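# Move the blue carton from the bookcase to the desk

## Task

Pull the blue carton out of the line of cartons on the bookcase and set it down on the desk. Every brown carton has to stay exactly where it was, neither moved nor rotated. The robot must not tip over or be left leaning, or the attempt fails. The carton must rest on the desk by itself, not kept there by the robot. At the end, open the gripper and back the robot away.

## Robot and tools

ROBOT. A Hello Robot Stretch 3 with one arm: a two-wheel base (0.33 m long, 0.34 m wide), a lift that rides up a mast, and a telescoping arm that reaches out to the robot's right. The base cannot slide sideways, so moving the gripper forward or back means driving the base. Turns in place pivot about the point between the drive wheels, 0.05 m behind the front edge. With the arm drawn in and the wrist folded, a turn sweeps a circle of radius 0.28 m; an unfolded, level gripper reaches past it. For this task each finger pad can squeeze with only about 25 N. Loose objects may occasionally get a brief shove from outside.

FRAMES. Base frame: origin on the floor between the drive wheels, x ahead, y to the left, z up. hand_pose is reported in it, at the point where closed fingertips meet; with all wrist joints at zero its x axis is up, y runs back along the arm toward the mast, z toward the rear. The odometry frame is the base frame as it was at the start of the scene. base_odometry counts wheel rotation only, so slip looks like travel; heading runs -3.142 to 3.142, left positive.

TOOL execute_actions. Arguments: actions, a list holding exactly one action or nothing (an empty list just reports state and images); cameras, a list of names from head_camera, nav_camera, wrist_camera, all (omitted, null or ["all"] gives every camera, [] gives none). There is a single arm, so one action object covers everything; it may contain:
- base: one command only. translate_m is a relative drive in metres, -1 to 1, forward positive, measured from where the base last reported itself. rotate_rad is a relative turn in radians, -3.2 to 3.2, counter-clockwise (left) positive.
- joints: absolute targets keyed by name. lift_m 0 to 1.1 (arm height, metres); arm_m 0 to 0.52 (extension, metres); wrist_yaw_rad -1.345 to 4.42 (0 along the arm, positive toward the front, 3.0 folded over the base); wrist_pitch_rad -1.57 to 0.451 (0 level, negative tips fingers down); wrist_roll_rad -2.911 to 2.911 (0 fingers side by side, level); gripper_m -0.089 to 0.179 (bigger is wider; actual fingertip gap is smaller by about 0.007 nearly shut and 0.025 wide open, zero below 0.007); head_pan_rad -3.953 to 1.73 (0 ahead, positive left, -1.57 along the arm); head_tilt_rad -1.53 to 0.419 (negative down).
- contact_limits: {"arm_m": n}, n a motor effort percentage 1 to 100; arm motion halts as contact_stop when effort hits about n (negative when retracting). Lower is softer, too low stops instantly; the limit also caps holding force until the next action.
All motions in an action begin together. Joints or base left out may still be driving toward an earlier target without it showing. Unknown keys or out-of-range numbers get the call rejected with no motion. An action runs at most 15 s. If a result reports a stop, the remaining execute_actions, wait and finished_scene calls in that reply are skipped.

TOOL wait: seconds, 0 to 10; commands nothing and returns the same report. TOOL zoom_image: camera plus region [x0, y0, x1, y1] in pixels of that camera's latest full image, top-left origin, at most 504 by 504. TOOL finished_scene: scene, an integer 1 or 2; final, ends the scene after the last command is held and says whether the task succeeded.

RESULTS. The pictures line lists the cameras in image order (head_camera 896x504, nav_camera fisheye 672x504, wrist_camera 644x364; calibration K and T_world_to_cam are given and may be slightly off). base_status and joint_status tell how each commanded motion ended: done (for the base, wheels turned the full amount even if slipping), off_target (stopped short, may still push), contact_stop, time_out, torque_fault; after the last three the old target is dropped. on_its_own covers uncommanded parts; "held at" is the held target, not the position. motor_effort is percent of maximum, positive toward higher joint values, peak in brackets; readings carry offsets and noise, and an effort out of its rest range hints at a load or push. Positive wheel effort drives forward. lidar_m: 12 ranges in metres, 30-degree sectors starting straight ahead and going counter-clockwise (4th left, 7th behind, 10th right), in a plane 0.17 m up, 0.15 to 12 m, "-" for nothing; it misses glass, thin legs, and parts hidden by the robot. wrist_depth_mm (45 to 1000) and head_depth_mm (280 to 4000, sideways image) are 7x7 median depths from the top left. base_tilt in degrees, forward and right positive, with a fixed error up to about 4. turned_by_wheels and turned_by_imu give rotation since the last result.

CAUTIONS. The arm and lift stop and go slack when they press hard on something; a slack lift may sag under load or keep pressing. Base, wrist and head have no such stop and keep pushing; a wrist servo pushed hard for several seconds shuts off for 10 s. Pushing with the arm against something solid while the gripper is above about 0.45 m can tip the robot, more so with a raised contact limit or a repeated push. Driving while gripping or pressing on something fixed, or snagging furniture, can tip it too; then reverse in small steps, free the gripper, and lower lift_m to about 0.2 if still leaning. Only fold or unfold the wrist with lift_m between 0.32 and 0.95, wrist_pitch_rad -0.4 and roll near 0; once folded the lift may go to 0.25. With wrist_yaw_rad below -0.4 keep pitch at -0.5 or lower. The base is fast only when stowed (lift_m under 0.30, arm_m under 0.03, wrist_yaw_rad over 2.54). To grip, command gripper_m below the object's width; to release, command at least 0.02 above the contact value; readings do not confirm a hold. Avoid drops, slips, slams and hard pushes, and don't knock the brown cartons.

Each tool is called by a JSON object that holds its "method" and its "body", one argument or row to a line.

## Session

{"method": "execute_actions", "body": {
  "actions": []
}}

Scene clock: 0.00 s.
base_odometry: x=+0.000 y=+0.000 heading=+0.000 (m, m, rad; odometry frame)
turned_by_wheels: +0.000 (rad since the last result)
turned_by_imu: +0.000 (rad since the last result)
base_tilt: forward=-1.0 right=-0.4 (deg)
lidar_m: 1.59 2.40 1.97 2.27 2.32 2.03 2.64 2.09 2.05 1.51 1.35 1.35
head_depth_mm: 1393 1412 1421 1435 1439 1459 1469 / 1529 1529 1539 1557 1578 1596 1608 / 1694 1704 1721 1754 1762 1783 1795 / 1837 1924 1936 1972 2000 2015 1976 / 1867 2213 2267 2308 2341 2366 2088 / 1852 2539 2617 2597 2654 2625 2089 / 1836 2445 2486 2485 2486 2502 2118
base_status: not commanded
joint_positions: lift_m=+0.305 arm_m=+0.002 wrist_yaw_rad=+2.858 wrist_pitch_rad=-0.493 wrist_roll_rad=-0.011 gripper_m=+0.037 head_pan_rad=-0.007 head_tilt_rad=-0.005
joint_status: not commanded
motor_effort: left_wheel=+0 right_wheel=-1 lift_m=+33 arm_m=-1 wrist_yaw_rad=+0 wrist_pitch_rad=+6 wrist_roll_rad=+0 gripper_m=+0 head_pan_rad=+0 head_tilt_rad=+2 (%)
hand_pose: x=+0.0387 y=+0.0585 z=+0.3015 quat_wxyz=(+0.268, +0.699, +0.076, +0.658) (m; base frame)
wrist_depth_mm: - - - - - - - / - - - - - - - / - 782 774 788 786 780 790 / 651 662 654 635 648 643 646 / 547 - 573 547 543 548 536 / 475 - - 468 464 482 468 / - - - 422 412 416 417
pictures: head_camera (sideways: a quarter turn clockwise sets it upright), nav_camera (sideways: a quarter turn counterclockwise sets it upright), wrist_camera
camera_calibration (this result's frames):
head_camera: T_world_to_cam=[[-0.0336104, 0.0498426, -0.998191, 1.31789], [0.0122004, 0.998702, 0.0494573, -0.0643828], [0.999361, -0.0105161, -0.0341749, -0.0062329], [0, 0, 0, 1]] pos_world=[0.0513093, -0.00145343, 1.31848]
nav_camera: T_world_to_cam=[[-0.0245197, 0.0300658, 0.999247, -1.25977], [-0.00247546, -0.999546, 0.0300141, 0.0188578], [0.999696, -0.00173766, 0.024583, -0.0795841], [0, 0, 0, 1]] pos_world=[0.0487176, 0.0565869, 1.26021]
wrist_camera: T_world_to_cam=[[0.94403, -0.329801, 0.00617291, -0.0279615], [-0.212007, -0.620979, -0.754611, 0.298459], [0.252704, 0.711067, -0.656143, 0.314212], [0, 0, 0, 1]] pos_world=[0.0102692, -0.0473107, 0.431561]
Images, in order (width x height): head_camera 896x504, nav_camera 672x504, wrist_camera 644x364.

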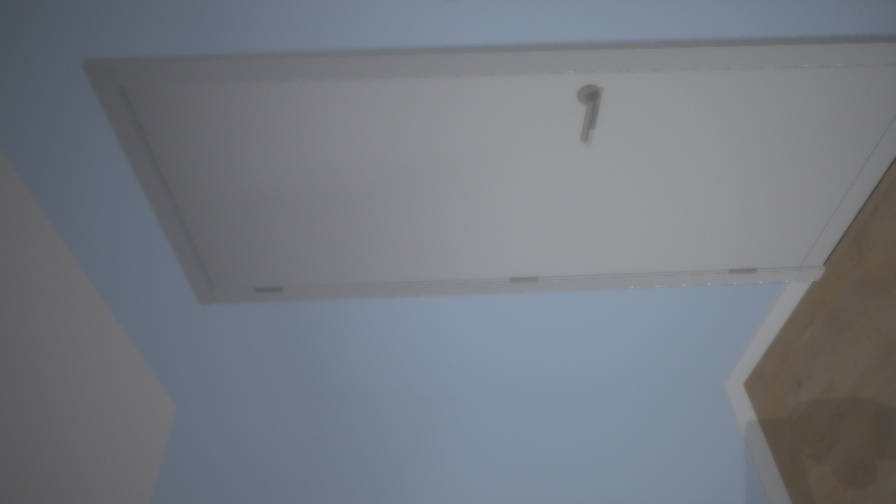

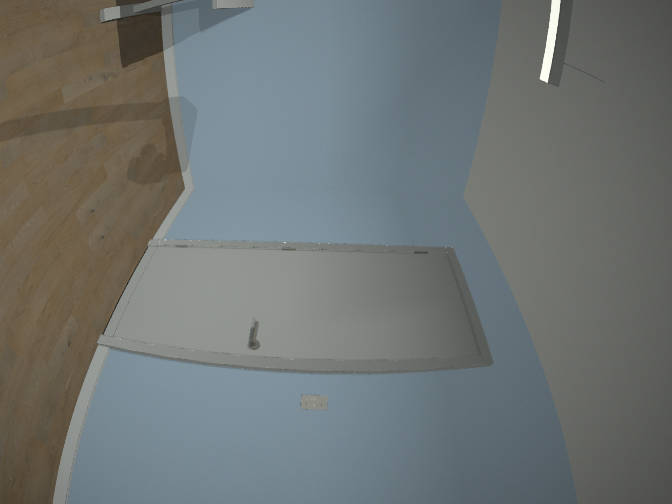

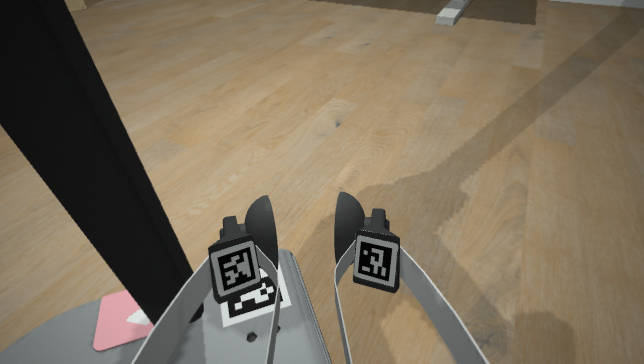

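{"method": "execute_actions", "body": {
  "actions": [
    {"joints":{"head_pan_rad":-2.7,"head_tilt_rad":-0.3,"lift_m":0.29,"wrist_pitch_rad":-0.4}}
  ],
  "cameras": ["nav_camera","head_camera"]
}}

Scene clock: 2.17 s.
base_odometry: x=+0.000 y=+0.000 heading=+0.000 (m, m, rad; odometry frame)
turned_by_wheels: +0.000 (rad since the last result)
turned_by_imu: +0.000 (rad since the last result)
base_tilt: forward=-1.0 right=-0.4 (deg)
lidar_m: 1.60 2.40 1.96 2.27 2.32 2.03 2.65 2.09 2.04 1.51 1.35 1.35
head_depth_mm: 2372 2548 2731 2944 2581 1851 1441 / 2303 2465 2637 2819 2622 1856 1455 / 2232 2371 2526 2704 2621 1880 1455 / 2156 2304 2390 2402 2442 1889 1461 / 2098 2218 2352 2349 2446 1897 1471 / 2046 2150 2243 2286 2348 1903 1478 / 1977 2085 2186 2283 2415 1917 1480
base_status: not commanded
joint_positions: lift_m=+0.291 arm_m=+0.002 wrist_yaw_rad=+2.858 wrist_pitch_rad=-0.424 wrist_roll_rad=-0.011 gripper_m=+0.037 head_pan_rad=-2.693 head_tilt_rad=-0.296
joint_status: all done
motor_effort: left_wheel=+0(0) right_wheel=+0(0) lift_m=+15(31) arm_m=-1(0) wrist_yaw_rad=+1(1) wrist_pitch_rad=+11(11) wrist_roll_rad=+0(0) gripper_m=+0(1) head_pan_rad=-3(41) head_tilt_rad=-2(24) (%)
hand_pose: x=+0.0413 y=+0.0673 z=+0.3019 quat_wxyz=(+0.245, +0.701, +0.051, +0.667) (m; base frame)
wrist_depth_mm: - - - - - - - / - - - - - - - / - 895 860 873 884 876 831 / 698 696 708 677 681 683 706 / 578 - 596 577 568 570 548 / 496 - - 479 465 493 487 / 440 - - 422 417 421 415
pictures: head_camera (sideways: a quarter turn clockwise sets it upright), nav_camera (sideways: a quarter turn counterclockwise sets it upright)
camera_calibration (this result's frames):
head_camera: T_world_to_cam=[[0.3093, 0.093918, -0.946316, 1.24789], [0.41641, -0.908013, 0.0459853, -0.0623101], [-0.854948, -0.408278, -0.319957, 0.377067], [0, 0, 0, 1]] pos_world=[-0.037653, -0.0198296, 1.30441]
nav_camera: T_world_to_cam=[[-0.224416, -0.141251, 0.964202, -1.21255], [-0.44572, 0.894755, 0.0273368, 0.0250581], [-0.866586, -0.423629, -0.263755, 0.307139], [0, 0, 0, 1]] pos_world=[0.00521657, -0.0635809, 1.24947]
Images, in order (width x height): head_camera 896x504, nav_camera 672x504.

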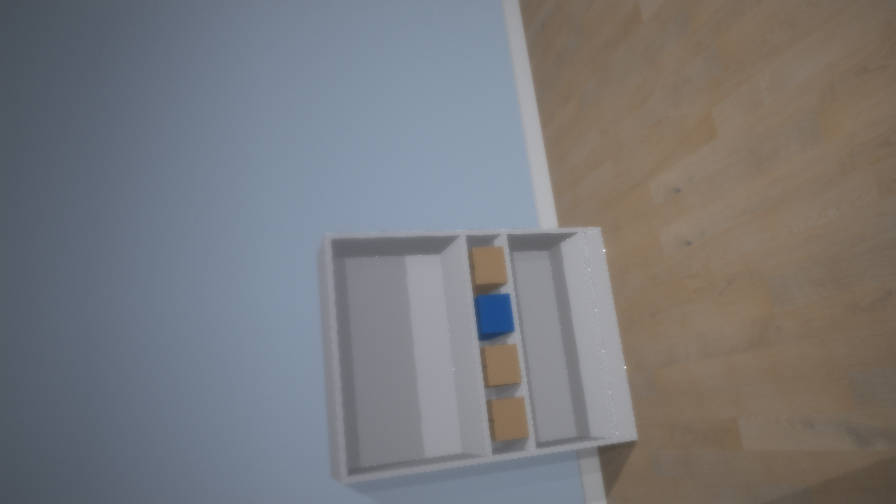

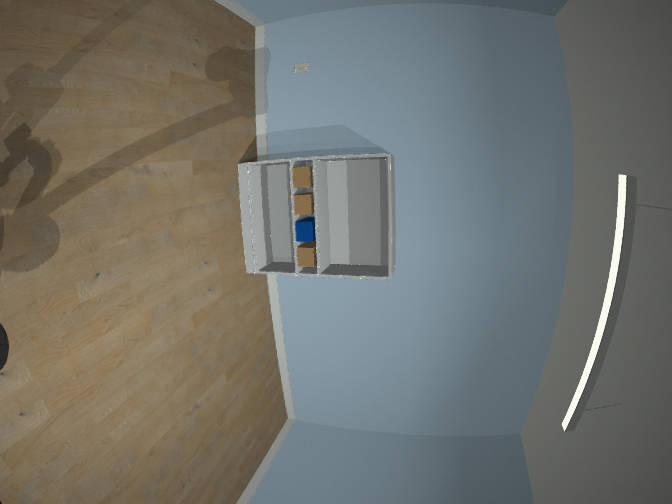

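{"method": "execute_actions", "body": {
  "actions": [
    {"base":{"rotate_rad":0.48}}
  ],
  "cameras": []
}}

{"method": "execute_actions", "body": {
  "actions": [
    {"base":{"translate_m":-1},"joints":{"head_pan_rad":-1.6,"head_tilt_rad":-0.9}}
  ],
  "cameras": []
}}

{"method": "execute_actions", "body": {
  "actions": [
    {"base":{"translate_m":-0.375}}
  ],
  "cameras": []
}}

{"method": "execute_actions", "body": {
  "actions": [
    {"base":{"rotate_rad":-1.31},"joints":{"lift_m":0.38,"wrist_yaw_rad":0,"wrist_pitch_rad":0.02,"wrist_roll_rad":0,"gripper_m":0.165}}
  ],
  "cameras": ["wrist_camera","head_camera"]
}}

Scene clock: 4.53 s.
base_odometry: x=+0.000 y=+0.000 heading=+0.480 (m, m, rad; odometry frame)
turned_by_wheels: +0.480 (rad since the last result)
turned_by_imu: +0.479 (rad since the last result)
base_tilt: forward=-1.0 right=-0.5 (deg)
lidar_m: 2.40 1.97 2.42 2.07 2.03 2.70 2.12 2.04 1.55 1.35 1.35 1.53
head_depth_mm: 1978 2084 2196 2254 2262 1860 1445 / 2020 2142 2252 2288 2394 1862 1446 / 2057 2182 2306 2426 2469 1879 1455 / 2096 2235 2374 2536 2632 1876 1455 / 2140 2284 2424 2606 2661 1883 1471 / 2181 2334 2487 2675 2671 1919 1477 / 2229 2353 2473 2593 2486 1905 1479
base_status: done
joint_positions: lift_m=+0.291 arm_m=+0.002 wrist_yaw_rad=+2.858 wrist_pitch_rad=-0.424 wrist_roll_rad=-0.011 gripper_m=+0.037 head_pan_rad=-2.693 head_tilt_rad=-0.297
joint_status: not commanded
motor_effort: left_wheel=-3(14) right_wheel=+1(9) lift_m=+14(15) arm_m=+0(0) wrist_yaw_rad=+1(0) wrist_pitch_rad=+11(11) wrist_roll_rad=+0(0) gripper_m=+0(0) head_pan_rad=-3(4) head_tilt_rad=-1(2) (%)
hand_pose: x=+0.0413 y=+0.0674 z=+0.3021 quat_wxyz=(+0.245, +0.701, +0.051, +0.667) (m; base frame)
wrist_depth_mm: - - - - - - - / - - - - - - - / - 895 880 879 865 853 849 / 685 678 696 690 683 674 688 / 579 - 584 581 570 559 563 / 490 - - 483 475 483 482 / 434 - - 426 419 415 422
pictures: none
No camera images: the call's "cameras" was empty. Leave "cameras" out to get every camera's image.

Scene clock: 9.63 s.
base_odometry: x=-0.887 y=-0.462 heading=+0.480 (m, m, rad; odometry frame)
turned_by_wheels: +0.000 (rad since the last result)
turned_by_imu: -0.002 (rad since the last result)
base_tilt: forward=-1.0 right=-0.4 (deg)
lidar_m: 3.25 3.13 2.27 1.94 2.16 1.60 1.13 1.14 1.62 1.59 1.60 1.86
head_depth_mm: 1668 2006 1958 1638 1414 1231 1095 / 1603 1913 1961 1640 1412 1238 1137 / 1551 1833 1972 1648 1409 1237 - / 1496 1757 1956 1647 1418 1245 - / 1444 1690 1918 1652 1418 1244 1107 / 1390 1629 1868 1657 1419 1243 1108 / 1336 1561 1835 1661 1431 1246 1105
base_status: done
joint_positions: lift_m=+0.291 arm_m=+0.002 wrist_yaw_rad=+2.858 wrist_pitch_rad=-0.423 wrist_roll_rad=-0.011 gripper_m=+0.037 head_pan_rad=-1.607 head_tilt_rad=-0.889
joint_status: all done
motor_effort: left_wheel=-3(13) right_wheel=+2(6) lift_m=+15(15) arm_m=+0(0) wrist_yaw_rad=+0(1) wrist_pitch_rad=+10(11) wrist_roll_rad=+0(0) gripper_m=-1(0) head_pan_rad=+3(40) head_tilt_rad=-5(37) (%)
hand_pose: x=+0.0413 y=+0.0675 z=+0.3022 quat_wxyz=(+0.245, +0.701, +0.051, +0.667) (m; base frame)
wrist_depth_mm: - - - - - - - / - - - - - - - / - 879 862 867 854 855 868 / 680 712 696 693 697 674 681 / 568 - 595 576 567 560 571 / 494 - - 486 468 476 478 / 442 - - 416 419 420 423
pictures: none
No camera images: the call's "cameras" was empty. Leave "cameras" out to get every camera's image.

Scene clock: 12.57 s.
base_odometry: x=-1.220 y=-0.635 heading=+0.480 (m, m, rad; odometry frame)
turned_by_wheels: +0.000 (rad since the last result)
turned_by_imu: -0.001 (rad since the last result)
base_tilt: forward=-0.9 right=-0.5 (deg)
lidar_m: 3.25 3.42 2.05 2.07 2.04 1.19 0.76 0.90 0.85 1.69 1.69 1.96
head_depth_mm: 1539 1680 1809 1639 1405 1233 1093 / 1701 1963 1966 1638 1411 1233 1137 / 1647 1950 1969 1645 1417 1240 - / 1587 1866 1977 1651 1419 1240 - / 1532 1797 1978 1651 1422 1245 1103 / 1478 1729 1921 1665 1423 1247 1107 / 1429 1661 1897 1656 1430 1249 1104
base_status: done
joint_positions: lift_m=+0.291 arm_m=+0.002 wrist_yaw_rad=+2.858 wrist_pitch_rad=-0.423 wrist_roll_rad=-0.011 gripper_m=+0.037 head_pan_rad=-1.607 head_tilt_rad=-0.889
joint_status: not commanded
motor_effort: left_wheel=-3(15) right_wheel=+2(6) lift_m=+15(15) arm_m=+0(1) wrist_yaw_rad=+1(0) wrist_pitch_rad=+10(10) wrist_roll_rad=+0(0) gripper_m=+0(0) head_pan_rad=+3(3) head_tilt_rad=-6(6) (%)
hand_pose: x=+0.0414 y=+0.0675 z=+0.3023 quat_wxyz=(+0.245, +0.701, +0.051, +0.667) (m; base frame)
wrist_depth_mm: - - - - - - - / - - - - - - - / - 896 882 892 884 868 831 / 688 703 688 695 685 675 667 / 570 - 599 567 567 569 563 / 497 - - 493 472 488 470 / 438 - - 419 416 423 419
pictures: none
No camera images: the call's "cameras" was empty. Leave "cameras" out to get every camera's image.

Scene clock: 15.57 s.
base_odometry: x=-1.220 y=-0.635 heading=-0.830 (m, m, rad; odometry frame)
turned_by_wheels: -1.310 (rad since the last result)
turned_by_imu: -1.310 (rad since the last result)
base_tilt: forward=-1.0 right=-0.4 (deg)
lidar_m: 1.69 1.76 2.43 3.27 2.43 2.05 2.07 1.45 0.76 0.97 0.85 1.48
head_depth_mm: 692 794 1209 1565 1409 1231 1095 / 848 985 1038 1112 1382 1238 1135 / 845 996 1068 1114 1388 1259 - / 843 992 1070 1085 1384 1275 1122 / 645 992 1076 1107 1386 1244 1101 / 649 988 1080 1108 1390 1243 1103 / 653 984 1083 1073 1397 1245 1106
base_status: done
joint_positions: lift_m=+0.379 arm_m=+0.002 wrist_yaw_rad=+0.002 wrist_pitch_rad=-0.006 wrist_roll_rad=-0.004 gripper_m=+0.152 head_pan_rad=-1.607 head_tilt_rad=-0.889
joint_status: gripper_m off_target (ended at +0.152, target +0.165); the others done
motor_effort: left_wheel=+3(13) right_wheel=-3(8) lift_m=+51(51) arm_m=-1(0) wrist_yaw_rad=-2(1) wrist_pitch_rad=+11(11) wrist_roll_rad=+2(2) gripper_m=+99(99) head_pan_rad=+4(3) head_tilt_rad=-5(5) (%)
hand_pose: x=-0.0209 y=-0.4034 z=+0.4926 quat_wxyz=(+0.709, +0.003, -0.706, -0.001) (m; base frame)
wrist_depth_mm: 590 659 680 646 669 495 734 / 580 684 655 678 653 495 749 / 451 456 458 458 451 502 779 / 466 462 472 469 467 495 819 / 526 735 746 769 747 858 825 / 547 771 786 767 754 616 863 / 604 653 641 641 625 694 753
pictures: head_camera (sideways: a quarter turn clockwise sets it upright), wrist_camera
camera_calibration (this result's frames):
head_camera: T_world_to_cam=[[0.078045, 0.791429, -0.606259, 0.805969], [0.996639, -0.0771304, 0.0276111, -0.0418991], [-0.0249088, -0.606376, -0.794788, 0.989739], [0, 0, 0, 1]] pos_world=[0.00350961, -0.040945, 1.27642]
wrist_camera: T_world_to_cam=[[-0.998553, 0.0469104, -0.0262934, 0.00217777], [0.0362452, 0.225892, -0.973478, 0.597829], [-0.0397268, -0.973022, -0.227265, -0.113708], [0, 0, 0, 1]] pos_world=[-0.024011, -0.245787, 0.556188]
Images, in order (width x height): head_camera 896x504, wrist_camera 644x364.

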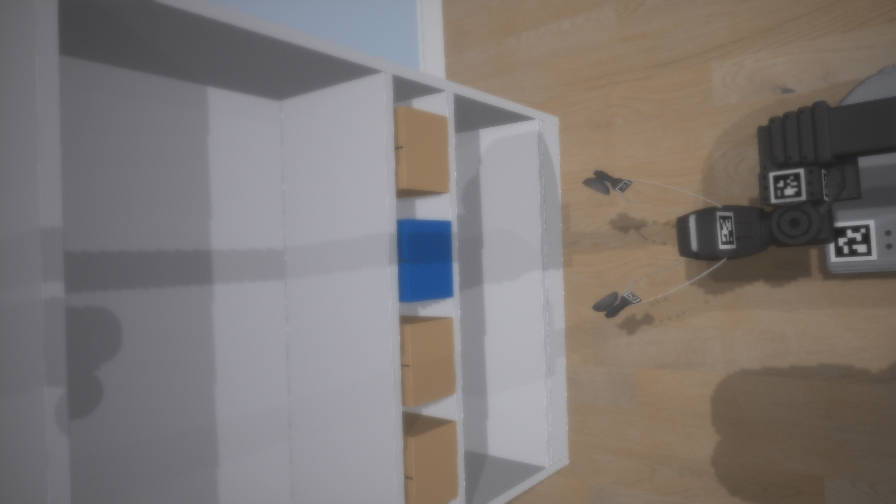

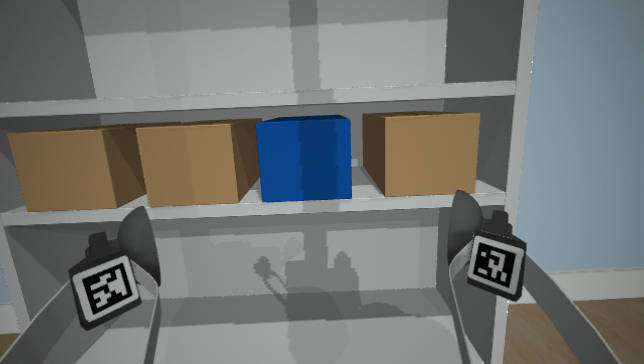

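{"method": "execute_actions", "body": {
  "actions": [
    {"joints":{"arm_m":0.25,"gripper_m":0.16}}
  ],
  "cameras": ["wrist_camera","head_camera"]
}}

Scene clock: 18.83 s.
base_odometry: x=-1.220 y=-0.635 heading=-0.830 (m, m, rad; odometry frame)
turned_by_wheels: +0.000 (rad since the last result)
turned_by_imu: +0.000 (rad since the last result)
base_tilt: forward=-1.0 right=-0.4 (deg)
lidar_m: 1.69 1.75 2.42 3.27 2.44 2.05 2.07 1.44 0.76 0.97 0.85 1.48
head_depth_mm: 691 793 1210 1556 1404 1237 1101 / 848 990 1040 1113 1389 1236 1135 / 845 996 1069 1114 1389 1236 1137 / 842 993 1074 1088 1366 1241 1140 / 643 990 1075 1096 1394 1235 1103 / 647 986 1082 1109 1395 1246 1108 / 652 983 1082 1072 1400 1245 1108
base_status: not commanded
joint_positions: lift_m=+0.379 arm_m=+0.250 wrist_yaw_rad=+0.002 wrist_pitch_rad=-0.005 wrist_roll_rad=-0.003 gripper_m=+0.160 head_pan_rad=-1.607 head_tilt_rad=-0.889
joint_status: all done
motor_effort: left_wheel=+2(3) right_wheel=-3(4) lift_m=+51(51) arm_m=+5(4) wrist_yaw_rad=-2(1) wrist_pitch_rad=+11(11) wrist_roll_rad=+2(2) gripper_m=-1(99) head_pan_rad=+3(3) head_tilt_rad=-5(5) (%)
hand_pose: x=-0.0210 y=-0.6507 z=+0.4926 quat_wxyz=(+0.708, +0.003, -0.706, -0.002) (m; base frame)
wrist_depth_mm: 438 432 435 439 432 436 317 / 442 206 207 208 206 206 205 / 260 292 322 242 318 215 213 / 218 221 218 217 271 219 220 / 225 233 228 226 281 227 227 / 232 240 239 235 241 240 237 / 561 545 536 546 549 504 319
pictures: head_camera (sideways: a quarter turn clockwise sets it upright), wrist_camera
camera_calibration (this result's frames):
head_camera: T_world_to_cam=[[0.078045, 0.791429, -0.606259, 0.805969], [0.996639, -0.0771303, 0.0276111, -0.0418991], [-0.0249088, -0.606376, -0.794788, 0.989739], [0, 0, 0, 1]] pos_world=[0.00350961, -0.040945, 1.27642]
wrist_camera: T_world_to_cam=[[-0.998525, 0.0472122, -0.0268216, 0.0141572], [0.0368237, 0.225767, -0.973485, 0.653648], [-0.0399049, -0.973037, -0.227173, -0.354346], [0, 0, 0, 1]] pos_world=[-0.0240736, -0.493032, 0.556198]
Images, in order (width x height): head_camera 896x504, wrist_camera 644x364.

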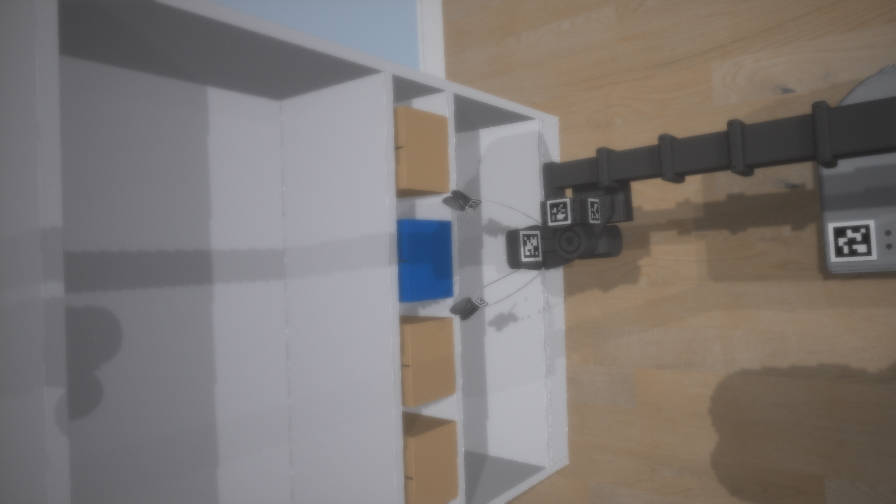

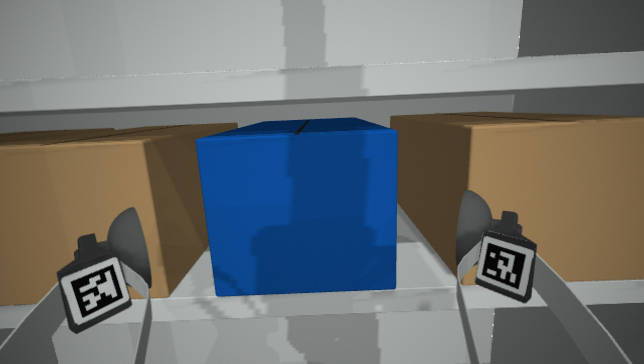

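{"method": "execute_actions", "body": {
  "actions": [
    {"base":{"translate_m":0.004},"joints":{"arm_m":0.295},"contact_limits":{"arm_m":15}}
  ],
  "cameras": ["wrist_camera","head_camera"]
}}

{"method": "zoom_image", "body": {
  "camera": "head_camera",
  "region": [360,160,560,360]
}}

Scene clock: 20.80 s.
base_odometry: x=-1.217 y=-0.638 heading=-0.830 (m, m, rad; odometry frame)
turned_by_wheels: +0.000 (rad since the last result)
turned_by_imu: +0.000 (rad since the last result)
base_tilt: forward=-0.9 right=-0.5 (deg)
lidar_m: 1.68 1.75 2.42 3.27 2.44 2.05 2.06 1.44 0.76 0.97 0.85 1.48
head_depth_mm: 701 805 955 1558 1408 1237 1098 / 848 998 1037 1120 1382 1234 1131 / 844 994 1066 1146 1360 1235 1136 / 843 991 1072 1051 1361 1240 1134 / 644 989 1076 1083 1389 1242 1105 / 649 989 1075 1108 1394 1246 1108 / 650 985 1082 1072 1393 1246 1106
base_status: done
joint_positions: lift_m=+0.379 arm_m=+0.295 wrist_yaw_rad=+0.002 wrist_pitch_rad=-0.005 wrist_roll_rad=-0.003 gripper_m=+0.160 head_pan_rad=-1.607 head_tilt_rad=-0.889
joint_status: all done
motor_effort: left_wheel=+2(8) right_wheel=-3(5) lift_m=+51(51) arm_m=+5(5) wrist_yaw_rad=-1(1) wrist_pitch_rad=+11(11) wrist_roll_rad=+2(2) gripper_m=+0(0) head_pan_rad=+3(4) head_tilt_rad=-5(5) (%)
contact_limits: arm_m 15 (drawing in: default 29, maximum 48; extending or still: default 39, maximum 65)
hand_pose: x=-0.0210 y=-0.6957 z=+0.4926 quat_wxyz=(+0.708, +0.003, -0.706, -0.002) (m; base frame)
wrist_depth_mm: 400 400 398 398 392 396 311 / 163 163 162 162 162 162 162 / 262 303 314 240 285 213 171 / 172 194 172 172 174 184 174 / 179 216 179 179 181 179 181 / 184 223 187 187 189 205 188 / 196 197 196 197 198 196 196
pictures: head_camera (sideways: a quarter turn clockwise sets it upright), wrist_camera
camera_calibration (this result's frames):
head_camera: T_world_to_cam=[[0.0780451, 0.791428, -0.606259, 0.805969], [0.996639, -0.0771306, 0.0276111, -0.0418991], [-0.0249089, -0.606376, -0.794788, 0.989739], [0, 0, 0, 1]] pos_world=[0.0035096, -0.040945, 1.27642]
wrist_camera: T_world_to_cam=[[-0.998525, 0.0472157, -0.0268216, 0.0162835], [0.0368245, 0.225767, -0.973485, 0.663809], [-0.0399083, -0.973036, -0.227173, -0.398138], [0, 0, 0, 1]] pos_world=[-0.0240739, -0.538037, 0.556198]
Images, in order (width x height): head_camera 896x504, wrist_camera 644x364.

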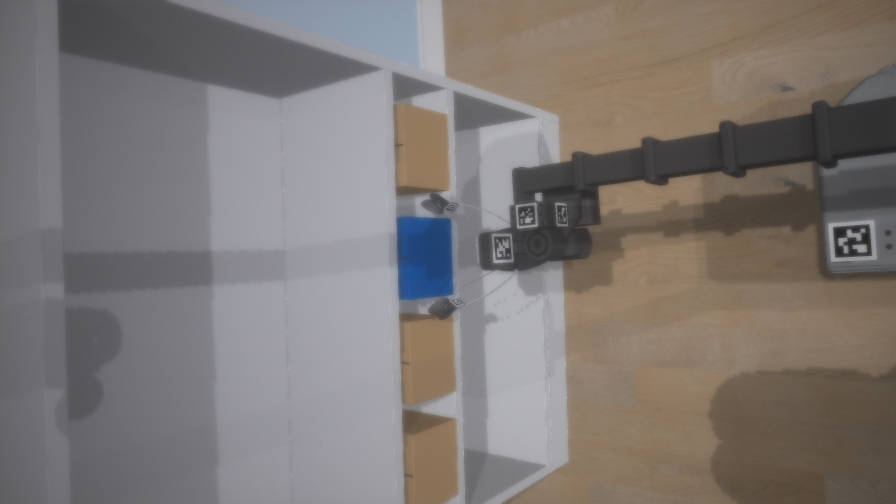

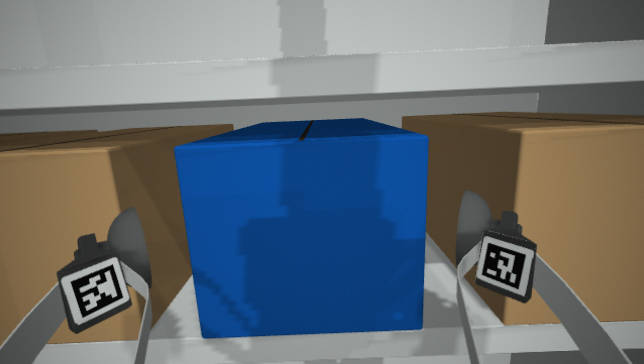

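Region (360, 160, 560, 360) of head_camera's 896x504 image, scaled by 2.520, with more detail than that image has.

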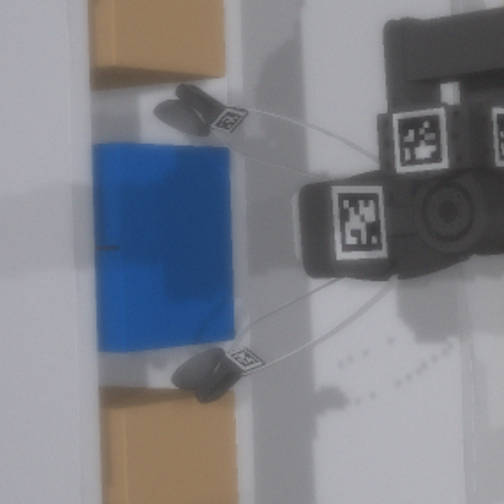

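{"method": "execute_actions", "body": {
  "actions": [
    {"base":{"translate_m":-0.003},"joints":{"arm_m":0.322,"gripper_m":0.156},"contact_limits":{"arm_m":15}}
  ],
  "cameras": ["wrist_camera","head_camera"]
}}

{"method": "zoom_image", "body": {
  "camera": "head_camera",
  "region": [360,160,560,360]
}}

Scene clock: 22.33 s.
base_odometry: x=-1.219 y=-0.635 heading=-0.830 (m, m, rad; odometry frame)
turned_by_wheels: +0.000 (rad since the last result)
turned_by_imu: +0.000 (rad since the last result)
base_tilt: forward=-1.0 right=-0.4 (deg)
lidar_m: 1.69 1.76 2.44 3.27 2.43 2.05 2.07 1.45 0.76 0.97 0.85 1.47
head_depth_mm: 694 795 1210 1568 1412 1229 1097 / 845 990 1036 1117 1382 1248 1136 / 843 996 1067 1103 1375 1240 1140 / 843 994 1068 1046 1379 1243 1134 / 644 990 1073 1091 1391 1242 1102 / 647 985 1077 1109 1395 1242 1105 / 652 982 1079 1071 1389 1247 1107
base_status: done
joint_positions: lift_m=+0.379 arm_m=+0.322 wrist_yaw_rad=+0.002 wrist_pitch_rad=-0.005 wrist_roll_rad=-0.003 gripper_m=+0.156 head_pan_rad=-1.607 head_tilt_rad=-0.889
joint_status: all done
motor_effort: left_wheel=+3(4) right_wheel=-3(8) lift_m=+51(51) arm_m=+5(6) wrist_yaw_rad=-1(1) wrist_pitch_rad=+11(11) wrist_roll_rad=+2(2) gripper_m=-1(87) head_pan_rad=+3(3) head_tilt_rad=-5(6) (%)
contact_limits: arm_m 15 (drawing in: default 29, maximum 48; extending or still: default 39, maximum 65)
hand_pose: x=-0.0210 y=-0.7227 z=+0.4926 quat_wxyz=(+0.708, +0.003, -0.706, -0.002) (m; base frame)
wrist_depth_mm: 373 371 371 372 373 367 294 / 136 136 136 136 136 136 136 / 257 310 312 237 253 211 154 / 147 164 144 144 145 181 146 / 152 152 150 151 150 160 152 / - 157 157 156 157 204 158 / 166 180 161 162 164 175 165
pictures: head_camera (sideways: a quarter turn clockwise sets it upright), wrist_camera
camera_calibration (this result's frames):
head_camera: T_world_to_cam=[[0.0780449, 0.791429, -0.606259, 0.805969], [0.996639, -0.0771302, 0.0276111, -0.0418991], [-0.0249087, -0.606376, -0.794788, 0.989739], [0, 0, 0, 1]] pos_world=[0.00350961, -0.040945, 1.27642]
wrist_camera: T_world_to_cam=[[-0.998525, 0.0472156, -0.0268216, 0.0175581], [0.0368245, 0.225767, -0.973485, 0.669903], [-0.0399083, -0.973036, -0.227172, -0.424406], [0, 0, 0, 1]] pos_world=[-0.0240739, -0.565033, 0.556199]
Images, in order (width x height): head_camera 896x504, wrist_camera 644x364.

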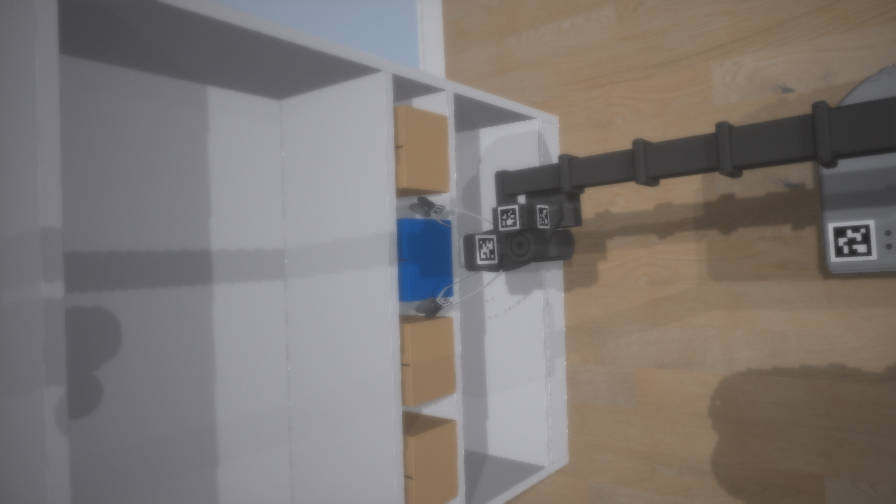

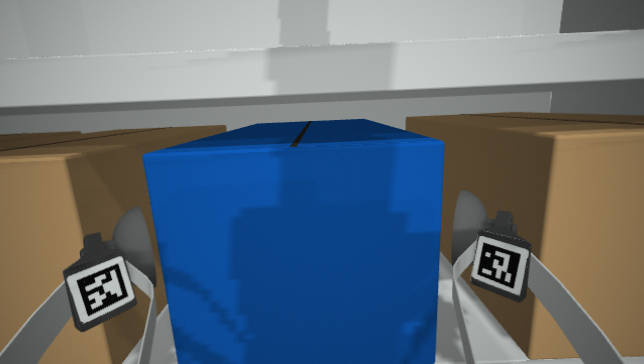

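Region (360, 160, 560, 360) of head_camera's 896x504 image, scaled by 2.520, with more detail than that image has.

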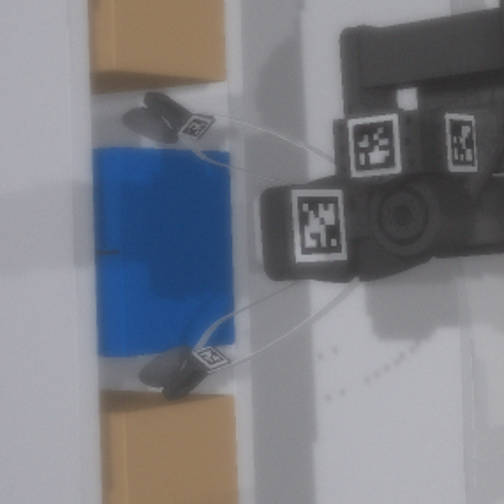

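{"method": "execute_actions", "body": {
  "actions": [
    {"joints":{"arm_m":0.344},"contact_limits":{"arm_m":15}}
  ],
  "cameras": ["wrist_camera"]
}}

{"method": "execute_actions", "body": {
  "actions": [
    {"joints":{"gripper_m":0.085}}
  ],
  "cameras": ["wrist_camera"]
}}

{"method": "execute_actions", "body": {
  "actions": [
    {"joints":{"arm_m":0.265}}
  ],
  "cameras": ["wrist_camera"]
}}

{"method": "execute_actions", "body": {
  "actions": [
    {"joints":{"lift_m":0.392}}
  ],
  "cameras": ["wrist_camera","head_camera"]
}}

Scene clock: 23.97 s.
base_odometry: x=-1.219 y=-0.635 heading=-0.830 (m, m, rad; odometry frame)
turned_by_wheels: +0.000 (rad since the last result)
turned_by_imu: +0.000 (rad since the last result)
base_tilt: forward=-1.0 right=-0.3 (deg)
lidar_m: 1.68 1.76 2.42 3.26 2.44 2.05 2.07 1.44 0.76 0.96 0.85 1.47
head_depth_mm: 694 795 1205 1564 1407 1234 1093 / 847 990 1036 1116 1389 1252 1135 / 845 995 1069 1094 1381 1239 1137 / 844 994 1071 1052 1388 1236 1140 / 644 990 1077 1106 1384 1242 1103 / 648 985 1076 1108 1396 1242 1102 / 651 985 1084 1073 1396 1242 1106
base_status: not commanded
joint_positions: lift_m=+0.379 arm_m=+0.344 wrist_yaw_rad=+0.002 wrist_pitch_rad=-0.005 wrist_roll_rad=-0.003 gripper_m=+0.156 head_pan_rad=-1.607 head_tilt_rad=-0.889
joint_status: all done
motor_effort: left_wheel=+3(3) right_wheel=-4(3) lift_m=+51(51) arm_m=+5(6) wrist_yaw_rad=-1(1) wrist_pitch_rad=+11(11) wrist_roll_rad=+2(2) gripper_m=-2(2) head_pan_rad=+4(3) head_tilt_rad=-5(6) (%)
contact_limits: arm_m 15 (drawing in: default 29, maximum 48; extending or still: default 39, maximum 65)
hand_pose: x=-0.0210 y=-0.7447 z=+0.4926 quat_wxyz=(+0.708, +0.003, -0.706, -0.002) (m; base frame)
wrist_depth_mm: 350 348 346 346 348 113 113 / 115 115 115 115 115 116 115 / 254 318 311 234 254 213 154 / 143 129 127 127 127 170 125 / 139 132 131 131 132 162 129 / - 137 137 137 137 206 134 / 143 168 144 143 144 177 140
pictures: wrist_camera
camera_calibration (this result's frames):
wrist_camera: T_world_to_cam=[[-0.998525, 0.0472134, -0.0268215, 0.0185947], [0.0368239, 0.225767, -0.973485, 0.674865], [-0.0399061, -0.973037, -0.227172, -0.445791], [0, 0, 0, 1]] pos_world=[-0.0240737, -0.587011, 0.556199]
Images, in order (width x height): wrist_camera 644x364.

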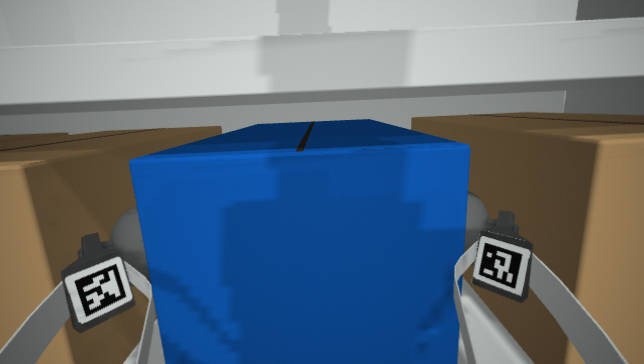

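Scene clock: 25.17 s.
base_odometry: x=-1.219 y=-0.635 heading=-0.830 (m, m, rad; odometry frame)
turned_by_wheels: +0.000 (rad since the last result)
turned_by_imu: +0.000 (rad since the last result)
base_tilt: forward=-0.9 right=-0.4 (deg)
lidar_m: 1.69 1.76 2.42 3.27 2.44 2.05 2.07 1.45 0.76 0.97 0.85 1.48
head_depth_mm: 695 794 1208 1569 1407 1234 1097 / 849 992 1034 1122 1382 1247 1136 / 848 996 1066 1100 1384 1235 1132 / 843 993 1069 1051 1390 1242 1138 / 644 988 1071 1104 1392 1245 1106 / 646 985 1080 1109 1393 1241 1103 / 652 984 1080 1072 1395 1245 1102
base_status: not commanded
joint_positions: lift_m=+0.379 arm_m=+0.344 wrist_yaw_rad=+0.002 wrist_pitch_rad=-0.005 wrist_roll_rad=-0.003 gripper_m=+0.121 head_pan_rad=-1.607 head_tilt_rad=-0.889
joint_status: gripper_m off_target (ended at +0.121, target +0.085)
motor_effort: left_wheel=+3(3) right_wheel=-3(2) lift_m=+51(51) arm_m=+5(5) wrist_yaw_rad=-2(1) wrist_pitch_rad=+11(12) wrist_roll_rad=+2(2) gripper_m=-100(100) head_pan_rad=+3(3) head_tilt_rad=-5(5) (%)
hand_pose: x=-0.0210 y=-0.7447 z=+0.4926 quat_wxyz=(+0.708, +0.003, -0.706, -0.002) (m; base frame)
wrist_depth_mm: 349 350 347 353 350 113 113 / 115 115 115 115 115 115 116 / 253 323 309 233 254 211 154 / 144 127 125 126 126 171 126 / 139 132 130 131 131 161 129 / - 136 136 136 136 205 135 / 143 163 142 142 142 177 140
pictures: wrist_camera
camera_calibration (this result's frames):
wrist_camera: T_world_to_cam=[[-0.998524, 0.0472183, -0.0268197, 0.0185977], [0.0368232, 0.225767, -0.973485, 0.674872], [-0.0399113, -0.973036, -0.227172, -0.445821], [0, 0, 0, 1]] pos_world=[-0.0240741, -0.587042, 0.556199]
Images, in order (width x height): wrist_camera 644x364.

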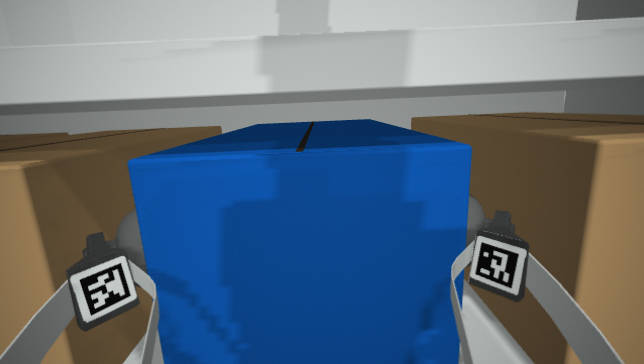

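Scene clock: 26.97 s.
base_odometry: x=-1.219 y=-0.635 heading=-0.830 (m, m, rad; odometry frame)
turned_by_wheels: +0.000 (rad since the last result)
turned_by_imu: +0.000 (rad since the last result)
base_tilt: forward=-1.0 right=-0.4 (deg)
lidar_m: 1.69 1.76 2.43 3.26 2.44 2.05 2.07 1.44 0.76 0.97 0.85 1.47
head_depth_mm: 694 797 1210 1566 1406 1228 1095 / 846 989 1038 1123 1385 1239 1134 / 846 997 1070 1129 1383 1233 1136 / 842 992 1071 993 1363 1235 1138 / 644 988 1073 1083 1387 1243 1103 / 647 986 1075 1110 1385 1244 1102 / 652 983 1079 1071 1392 1247 1106
base_status: not commanded
joint_positions: lift_m=+0.379 arm_m=+0.265 wrist_yaw_rad=+0.002 wrist_pitch_rad=-0.005 wrist_roll_rad=-0.003 gripper_m=+0.089 head_pan_rad=-1.607 head_tilt_rad=-0.889
joint_status: all done
on_its_own: gripper_m moved -0.032 toward your old target +0.085
motor_effort: left_wheel=+3(2) right_wheel=-3(3) lift_m=+51(51) arm_m=-6(5) wrist_yaw_rad=-1(1) wrist_pitch_rad=+11(11) wrist_roll_rad=+2(2) gripper_m=-100(100) head_pan_rad=+3(3) head_tilt_rad=-5(5) (%)
hand_pose: x=-0.0210 y=-0.6665 z=+0.4926 quat_wxyz=(+0.708, +0.003, -0.706, -0.002) (m; base frame)
wrist_depth_mm: 425 426 422 423 420 419 321 / 190 193 191 189 190 189 191 / 256 310 314 235 247 206 199 / 202 124 124 125 126 203 203 / 210 129 129 130 130 210 211 / 217 133 134 135 137 224 218 / 535 226 139 141 142 480 308
pictures: wrist_camera
camera_calibration (this result's frames):
wrist_camera: T_world_to_cam=[[-0.998518, 0.0473617, -0.0268177, 0.0149616], [0.0368537, 0.225762, -0.973485, 0.657208], [-0.0400515, -0.973031, -0.227172, -0.369699], [0, 0, 0, 1]] pos_world=[-0.0240881, -0.508809, 0.556199]
Images, in order (width x height): wrist_camera 644x364.

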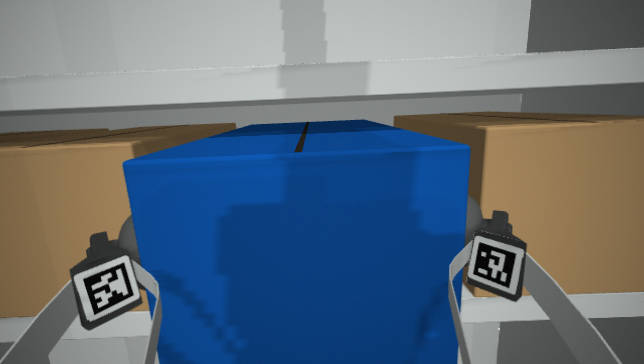

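Scene clock: 27.73 s.
base_odometry: x=-1.219 y=-0.635 heading=-0.830 (m, m, rad; odometry frame)
turned_by_wheels: +0.000 (rad since the last result)
turned_by_imu: +0.000 (rad since the last result)
base_tilt: forward=-1.0 right=-0.4 (deg)
lidar_m: 1.69 1.75 2.41 3.26 2.44 2.06 2.07 1.44 0.76 0.97 0.85 1.48
head_depth_mm: 695 796 1209 1568 1403 1230 1095 / 847 990 1035 1118 1381 1233 1134 / 844 996 1068 1126 1384 1238 1136 / 844 995 1071 980 1366 1241 1141 / 644 992 1073 1081 1386 1243 1106 / 648 986 1076 1111 1393 1245 1107 / 652 983 1082 1073 1390 1244 1108
base_status: not commanded
joint_positions: lift_m=+0.391 arm_m=+0.265 wrist_yaw_rad=+0.002 wrist_pitch_rad=-0.006 wrist_roll_rad=-0.003 gripper_m=+0.086 head_pan_rad=-1.607 head_tilt_rad=-0.889
joint_status: all done
motor_effort: left_wheel=+3(3) right_wheel=-3(3) lift_m=+52(57) arm_m=-6(6) wrist_yaw_rad=-1(1) wrist_pitch_rad=+12(12) wrist_roll_rad=+2(2) gripper_m=-73(100) head_pan_rad=+3(3) head_tilt_rad=-5(6) (%)
hand_pose: x=-0.0210 y=-0.6665 z=+0.5044 quat_wxyz=(+0.708, +0.003, -0.706, -0.002) (m; base frame)
wrist_depth_mm: 418 421 424 424 424 414 321 / 437 431 433 431 432 191 193 / 286 258 193 193 194 233 269 / 203 125 126 126 127 204 203 / 210 129 129 130 131 211 211 / 218 133 132 134 136 224 220 / 231 227 137 138 140 424 294
pictures: head_camera (sideways: a quarter turn clockwise sets it upright), wrist_camera
camera_calibration (this result's frames):
head_camera: T_world_to_cam=[[0.078045, 0.791429, -0.606259, 0.805969], [0.996639, -0.0771303, 0.0276111, -0.0418991], [-0.0249088, -0.606376, -0.794788, 0.989739], [0, 0, 0, 1]] pos_world=[0.00350961, -0.040945, 1.27642]
wrist_camera: T_world_to_cam=[[-0.998516, 0.0474205, -0.0267942, 0.0152941], [0.0368653, 0.226275, -0.973366, 0.66901], [-0.0400946, -0.972909, -0.227687, -0.366651], [0, 0, 0, 1]] pos_world=[-0.0240926, -0.508824, 0.568119]
Images, in order (width x height): head_camera 896x504, wrist_camera 644x364.

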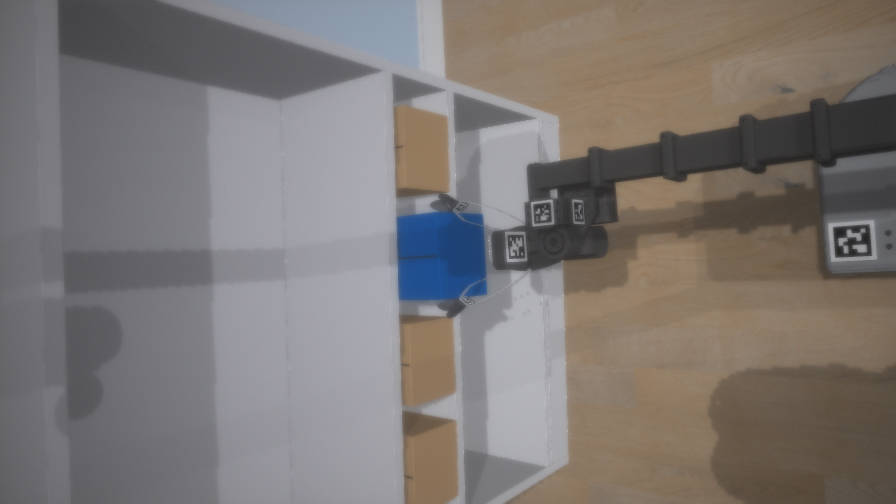

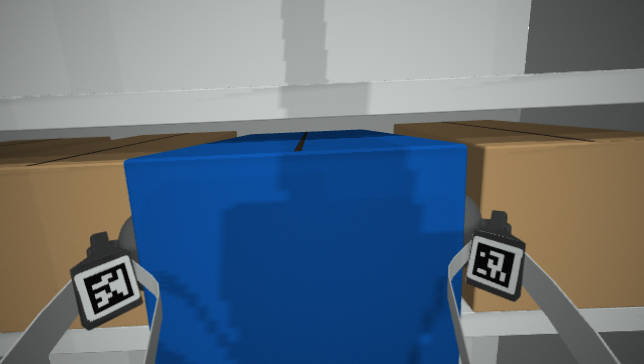

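{"method": "execute_actions", "body": {
  "actions": [
    {"joints":{"lift_m":0.379,"arm_m":0.238}}
  ],
  "cameras": []
}}

{"method": "execute_actions", "body": {
  "actions": [
    {"joints":{"gripper_m":0.172}}
  ],
  "cameras": []
}}

{"method": "execute_actions", "body": {
  "actions": [
    {"joints":{"arm_m":0.19,"gripper_m":0.172}}
  ],
  "cameras": ["wrist_camera"]
}}

{"method": "execute_actions", "body": {
  "actions": [
    {"joints":{"lift_m":0.64,"wrist_pitch_rad":-1.1}}
  ],
  "cameras": ["wrist_camera","head_camera"]
}}

Scene clock: 29.63 s.
base_odometry: x=-1.219 y=-0.635 heading=-0.830 (m, m, rad; odometry frame)
turned_by_wheels: +0.000 (rad since the last result)
turned_by_imu: +0.000 (rad since the last result)
base_tilt: forward=-1.0 right=-0.4 (deg)
lidar_m: 1.69 1.76 2.42 3.27 2.43 2.05 2.07 1.44 0.76 0.97 0.85 1.47
head_depth_mm: 694 796 1207 1564 1408 1238 1098 / 849 988 1035 1118 1381 1234 1137 / 845 996 1067 1115 1386 1239 1138 / 841 991 1072 980 1362 1235 1139 / 644 988 1077 1080 1388 1242 1101 / 648 988 1078 1108 1388 1242 1104 / 652 984 1082 1071 1398 1246 1105
base_status: not commanded
joint_positions: lift_m=+0.380 arm_m=+0.238 wrist_yaw_rad=+0.002 wrist_pitch_rad=-0.006 wrist_roll_rad=-0.003 gripper_m=+0.095 head_pan_rad=-1.607 head_tilt_rad=-0.889
joint_status: all done
on_its_own: gripper_m is held at +0.094, not at your +0.085, by its stall guard, which is not easing now
motor_effort: left_wheel=+3(3) right_wheel=-3(3) lift_m=+15(50) arm_m=-6(6) wrist_yaw_rad=-1(1) wrist_pitch_rad=+12(12) wrist_roll_rad=+2(2) gripper_m=-62(66) head_pan_rad=+4(3) head_tilt_rad=-5(5) (%)
hand_pose: x=-0.0210 y=-0.6395 z=+0.4927 quat_wxyz=(+0.708, +0.003, -0.706, -0.002) (m; base frame)
wrist_depth_mm: 447 449 444 444 450 449 320 / 457 216 216 217 216 217 215 / 259 294 313 237 245 224 224 / 230 125 124 125 126 232 230 / 239 129 129 130 132 240 239 / 246 134 134 135 136 347 251 / 556 560 140 141 143 509 315
pictures: none
No camera images: the call's "cameras" was empty. Leave "cameras" out to get every camera's image.

Scene clock: 30.90 s.
base_odometry: x=-1.219 y=-0.635 heading=-0.830 (m, m, rad; odometry frame)
turned_by_wheels: +0.000 (rad since the last result)
turned_by_imu: +0.000 (rad since the last result)
base_tilt: forward=-1.0 right=-0.4 (deg)
lidar_m: 1.68 1.76 2.42 3.27 2.43 2.04 2.07 1.44 0.76 0.97 0.85 1.47
head_depth_mm: 695 797 1209 1570 1408 1234 1097 / 848 993 1035 1116 1389 1244 1133 / 846 997 1066 1118 1385 1237 1137 / 845 992 1072 978 1359 1240 1139 / 643 994 1075 1082 1390 1242 1103 / 647 985 1077 1110 1400 1247 1107 / 653 985 1080 1072 1397 1247 1104
base_status: not commanded
joint_positions: lift_m=+0.380 arm_m=+0.238 wrist_yaw_rad=+0.002 wrist_pitch_rad=-0.006 wrist_roll_rad=-0.003 gripper_m=+0.155 head_pan_rad=-1.607 head_tilt_rad=-0.889
joint_status: gripper_m off_target (ended at +0.155, target +0.172)
motor_effort: left_wheel=+3(3) right_wheel=-3(2) lift_m=+15(15) arm_m=-6(6) wrist_yaw_rad=-1(2) wrist_pitch_rad=+12(12) wrist_roll_rad=+2(2) gripper_m=+100(99) head_pan_rad=+4(4) head_tilt_rad=-5(5) (%)
hand_pose: x=-0.0210 y=-0.6395 z=+0.4927 quat_wxyz=(+0.708, +0.003, -0.706, -0.002) (m; base frame)
wrist_depth_mm: 453 448 450 458 442 442 320 / 455 219 218 218 218 217 215 / 263 298 314 238 243 226 225 / 230 129 128 127 127 230 231 / 239 133 132 133 132 237 240 / 246 137 138 138 137 254 250 / 551 565 143 143 144 507 313
pictures: none
No camera images: the call's "cameras" was empty. Leave "cameras" out to get every camera's image.

Scene clock: 32.37 s.
base_odometry: x=-1.219 y=-0.635 heading=-0.830 (m, m, rad; odometry frame)
turned_by_wheels: +0.000 (rad since the last result)
turned_by_imu: +0.000 (rad since the last result)
base_tilt: forward=-1.0 right=-0.4 (deg)
lidar_m: 1.68 1.76 2.42 3.25 2.44 2.05 2.07 1.44 0.76 0.97 0.85 1.48
head_depth_mm: 695 796 1210 1564 1407 1238 1096 / 849 989 1037 1121 1377 1235 1136 / 845 996 1069 1117 1383 1216 1136 / 845 994 1070 974 1386 1243 1137 / 645 991 1074 1078 1384 1240 1102 / 649 986 1077 1111 1395 1246 1106 / 652 984 1082 1076 1386 1247 1107
base_status: not commanded
joint_positions: lift_m=+0.380 arm_m=+0.190 wrist_yaw_rad=+0.002 wrist_pitch_rad=-0.006 wrist_roll_rad=-0.003 gripper_m=+0.172 head_pan_rad=-1.607 head_tilt_rad=-0.889
joint_status: all done
motor_effort: left_wheel=+2(3) right_wheel=-3(3) lift_m=+15(15) arm_m=-6(5) wrist_yaw_rad=-1(1) wrist_pitch_rad=+12(12) wrist_roll_rad=+2(2) gripper_m=+0(99) head_pan_rad=+2(3) head_tilt_rad=-5(5) (%)
hand_pose: x=-0.0210 y=-0.5915 z=+0.4927 quat_wxyz=(+0.708, +0.003, -0.706, -0.002) (m; base frame)
wrist_depth_mm: 492 482 483 489 494 468 320 / 501 494 499 264 409 262 272 / 271 274 324 244 296 268 286 / 280 277 175 176 178 278 285 / 293 289 183 183 186 287 297 / - 588 190 190 194 543 315 / 575 593 601 581 606 503 374
pictures: wrist_camera
camera_calibration (this result's frames):
wrist_camera: T_world_to_cam=[[-0.998515, 0.0474276, -0.0267948, 0.0114276], [0.0368682, 0.226289, -0.973362, 0.640684], [-0.0401009, -0.972905, -0.227702, -0.296331], [0, 0, 0, 1]] pos_world=[-0.0240934, -0.433824, 0.556449]
Images, in order (width x height): wrist_camera 644x364.

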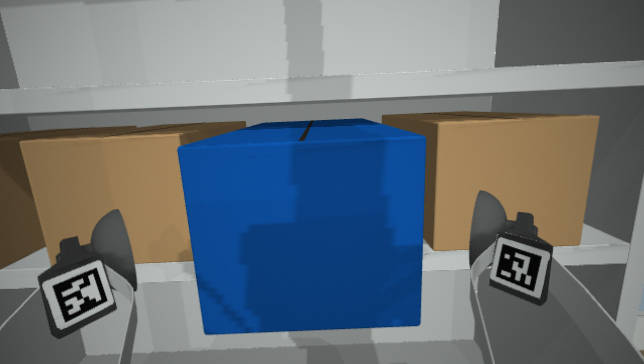

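Scene clock: 35.57 s.
base_odometry: x=-1.219 y=-0.635 heading=-0.830 (m, m, rad; odometry frame)
turned_by_wheels: +0.000 (rad since the last result)
turned_by_imu: +0.000 (rad since the last result)
base_tilt: forward=-1.0 right=-0.5 (deg)
lidar_m: 1.68 1.75 2.42 3.28 2.44 2.05 2.06 1.44 0.76 0.97 0.85 1.48
head_depth_mm: 694 797 1209 1568 1404 1256 1116 / 847 989 1039 1101 1431 - - / 846 997 1069 1057 1357 1241 1136 / 842 994 1070 972 1360 1236 1140 / 645 990 1074 1082 1389 1245 1103 / 648 987 1080 1108 1395 1245 1104 / 652 981 1082 1073 1397 1244 1106
base_status: not commanded
joint_positions: lift_m=+0.639 arm_m=+0.190 wrist_yaw_rad=+0.002 wrist_pitch_rad=-1.101 wrist_roll_rad=-0.003 gripper_m=+0.172 head_pan_rad=-1.607 head_tilt_rad=-0.889
joint_status: all done
motor_effort: left_wheel=+3(2) right_wheel=-3(4) lift_m=+51(51) arm_m=-6(5) wrist_yaw_rad=-2(1) wrist_pitch_rad=+1(11) wrist_roll_rad=+2(2) gripper_m=+0(2) head_pan_rad=+4(3) head_tilt_rad=-5(5) (%)
hand_pose: x=-0.0215 y=-0.4298 z=+0.5386 quat_wxyz=(+0.604, +0.371, -0.601, -0.369) (m; base frame)
wrist_depth_mm: 603 690 280 269 697 481 845 / 608 658 640 668 659 794 808 / 716 702 699 720 730 760 757 / 695 684 703 722 727 710 738 / 687 672 689 684 697 717 707 / 638 657 648 670 666 671 686 / 629 632 636 634 646 650 653
pictures: head_camera (sideways: a quarter turn clockwise sets it upright), wrist_camera
camera_calibration (this result's frames):
head_camera: T_world_to_cam=[[0.0780451, 0.791429, -0.606259, 0.805969], [0.996639, -0.0771305, 0.0276111, -0.0418991], [-0.0249088, -0.606376, -0.794788, 0.989739], [0, 0, 0, 1]] pos_world=[0.0035096, -0.040945, 1.27642]
wrist_camera: T_world_to_cam=[[-0.998465, 0.0453802, 0.0317574, -0.0278579], [0.0362611, 0.968959, -0.244548, 0.575411], [-0.0418692, -0.243021, -0.969117, 0.5844], [0, 0, 0, 1]] pos_world=[-0.0242117, -0.414265, 0.707953]
Images, in order (width x height): head_camera 896x504, wrist_camera 644x364.

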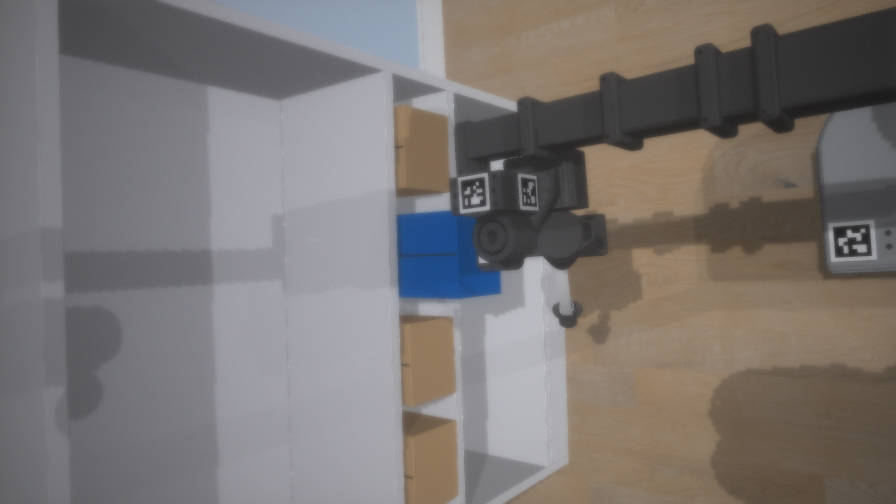

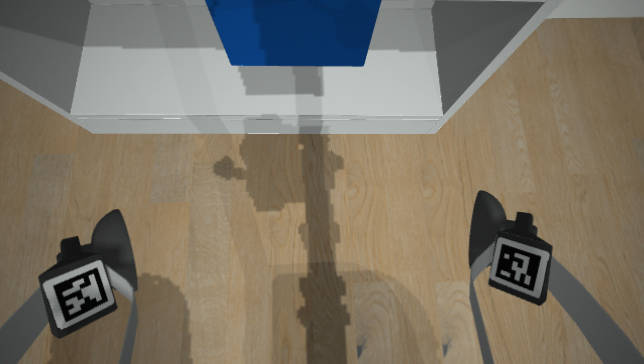

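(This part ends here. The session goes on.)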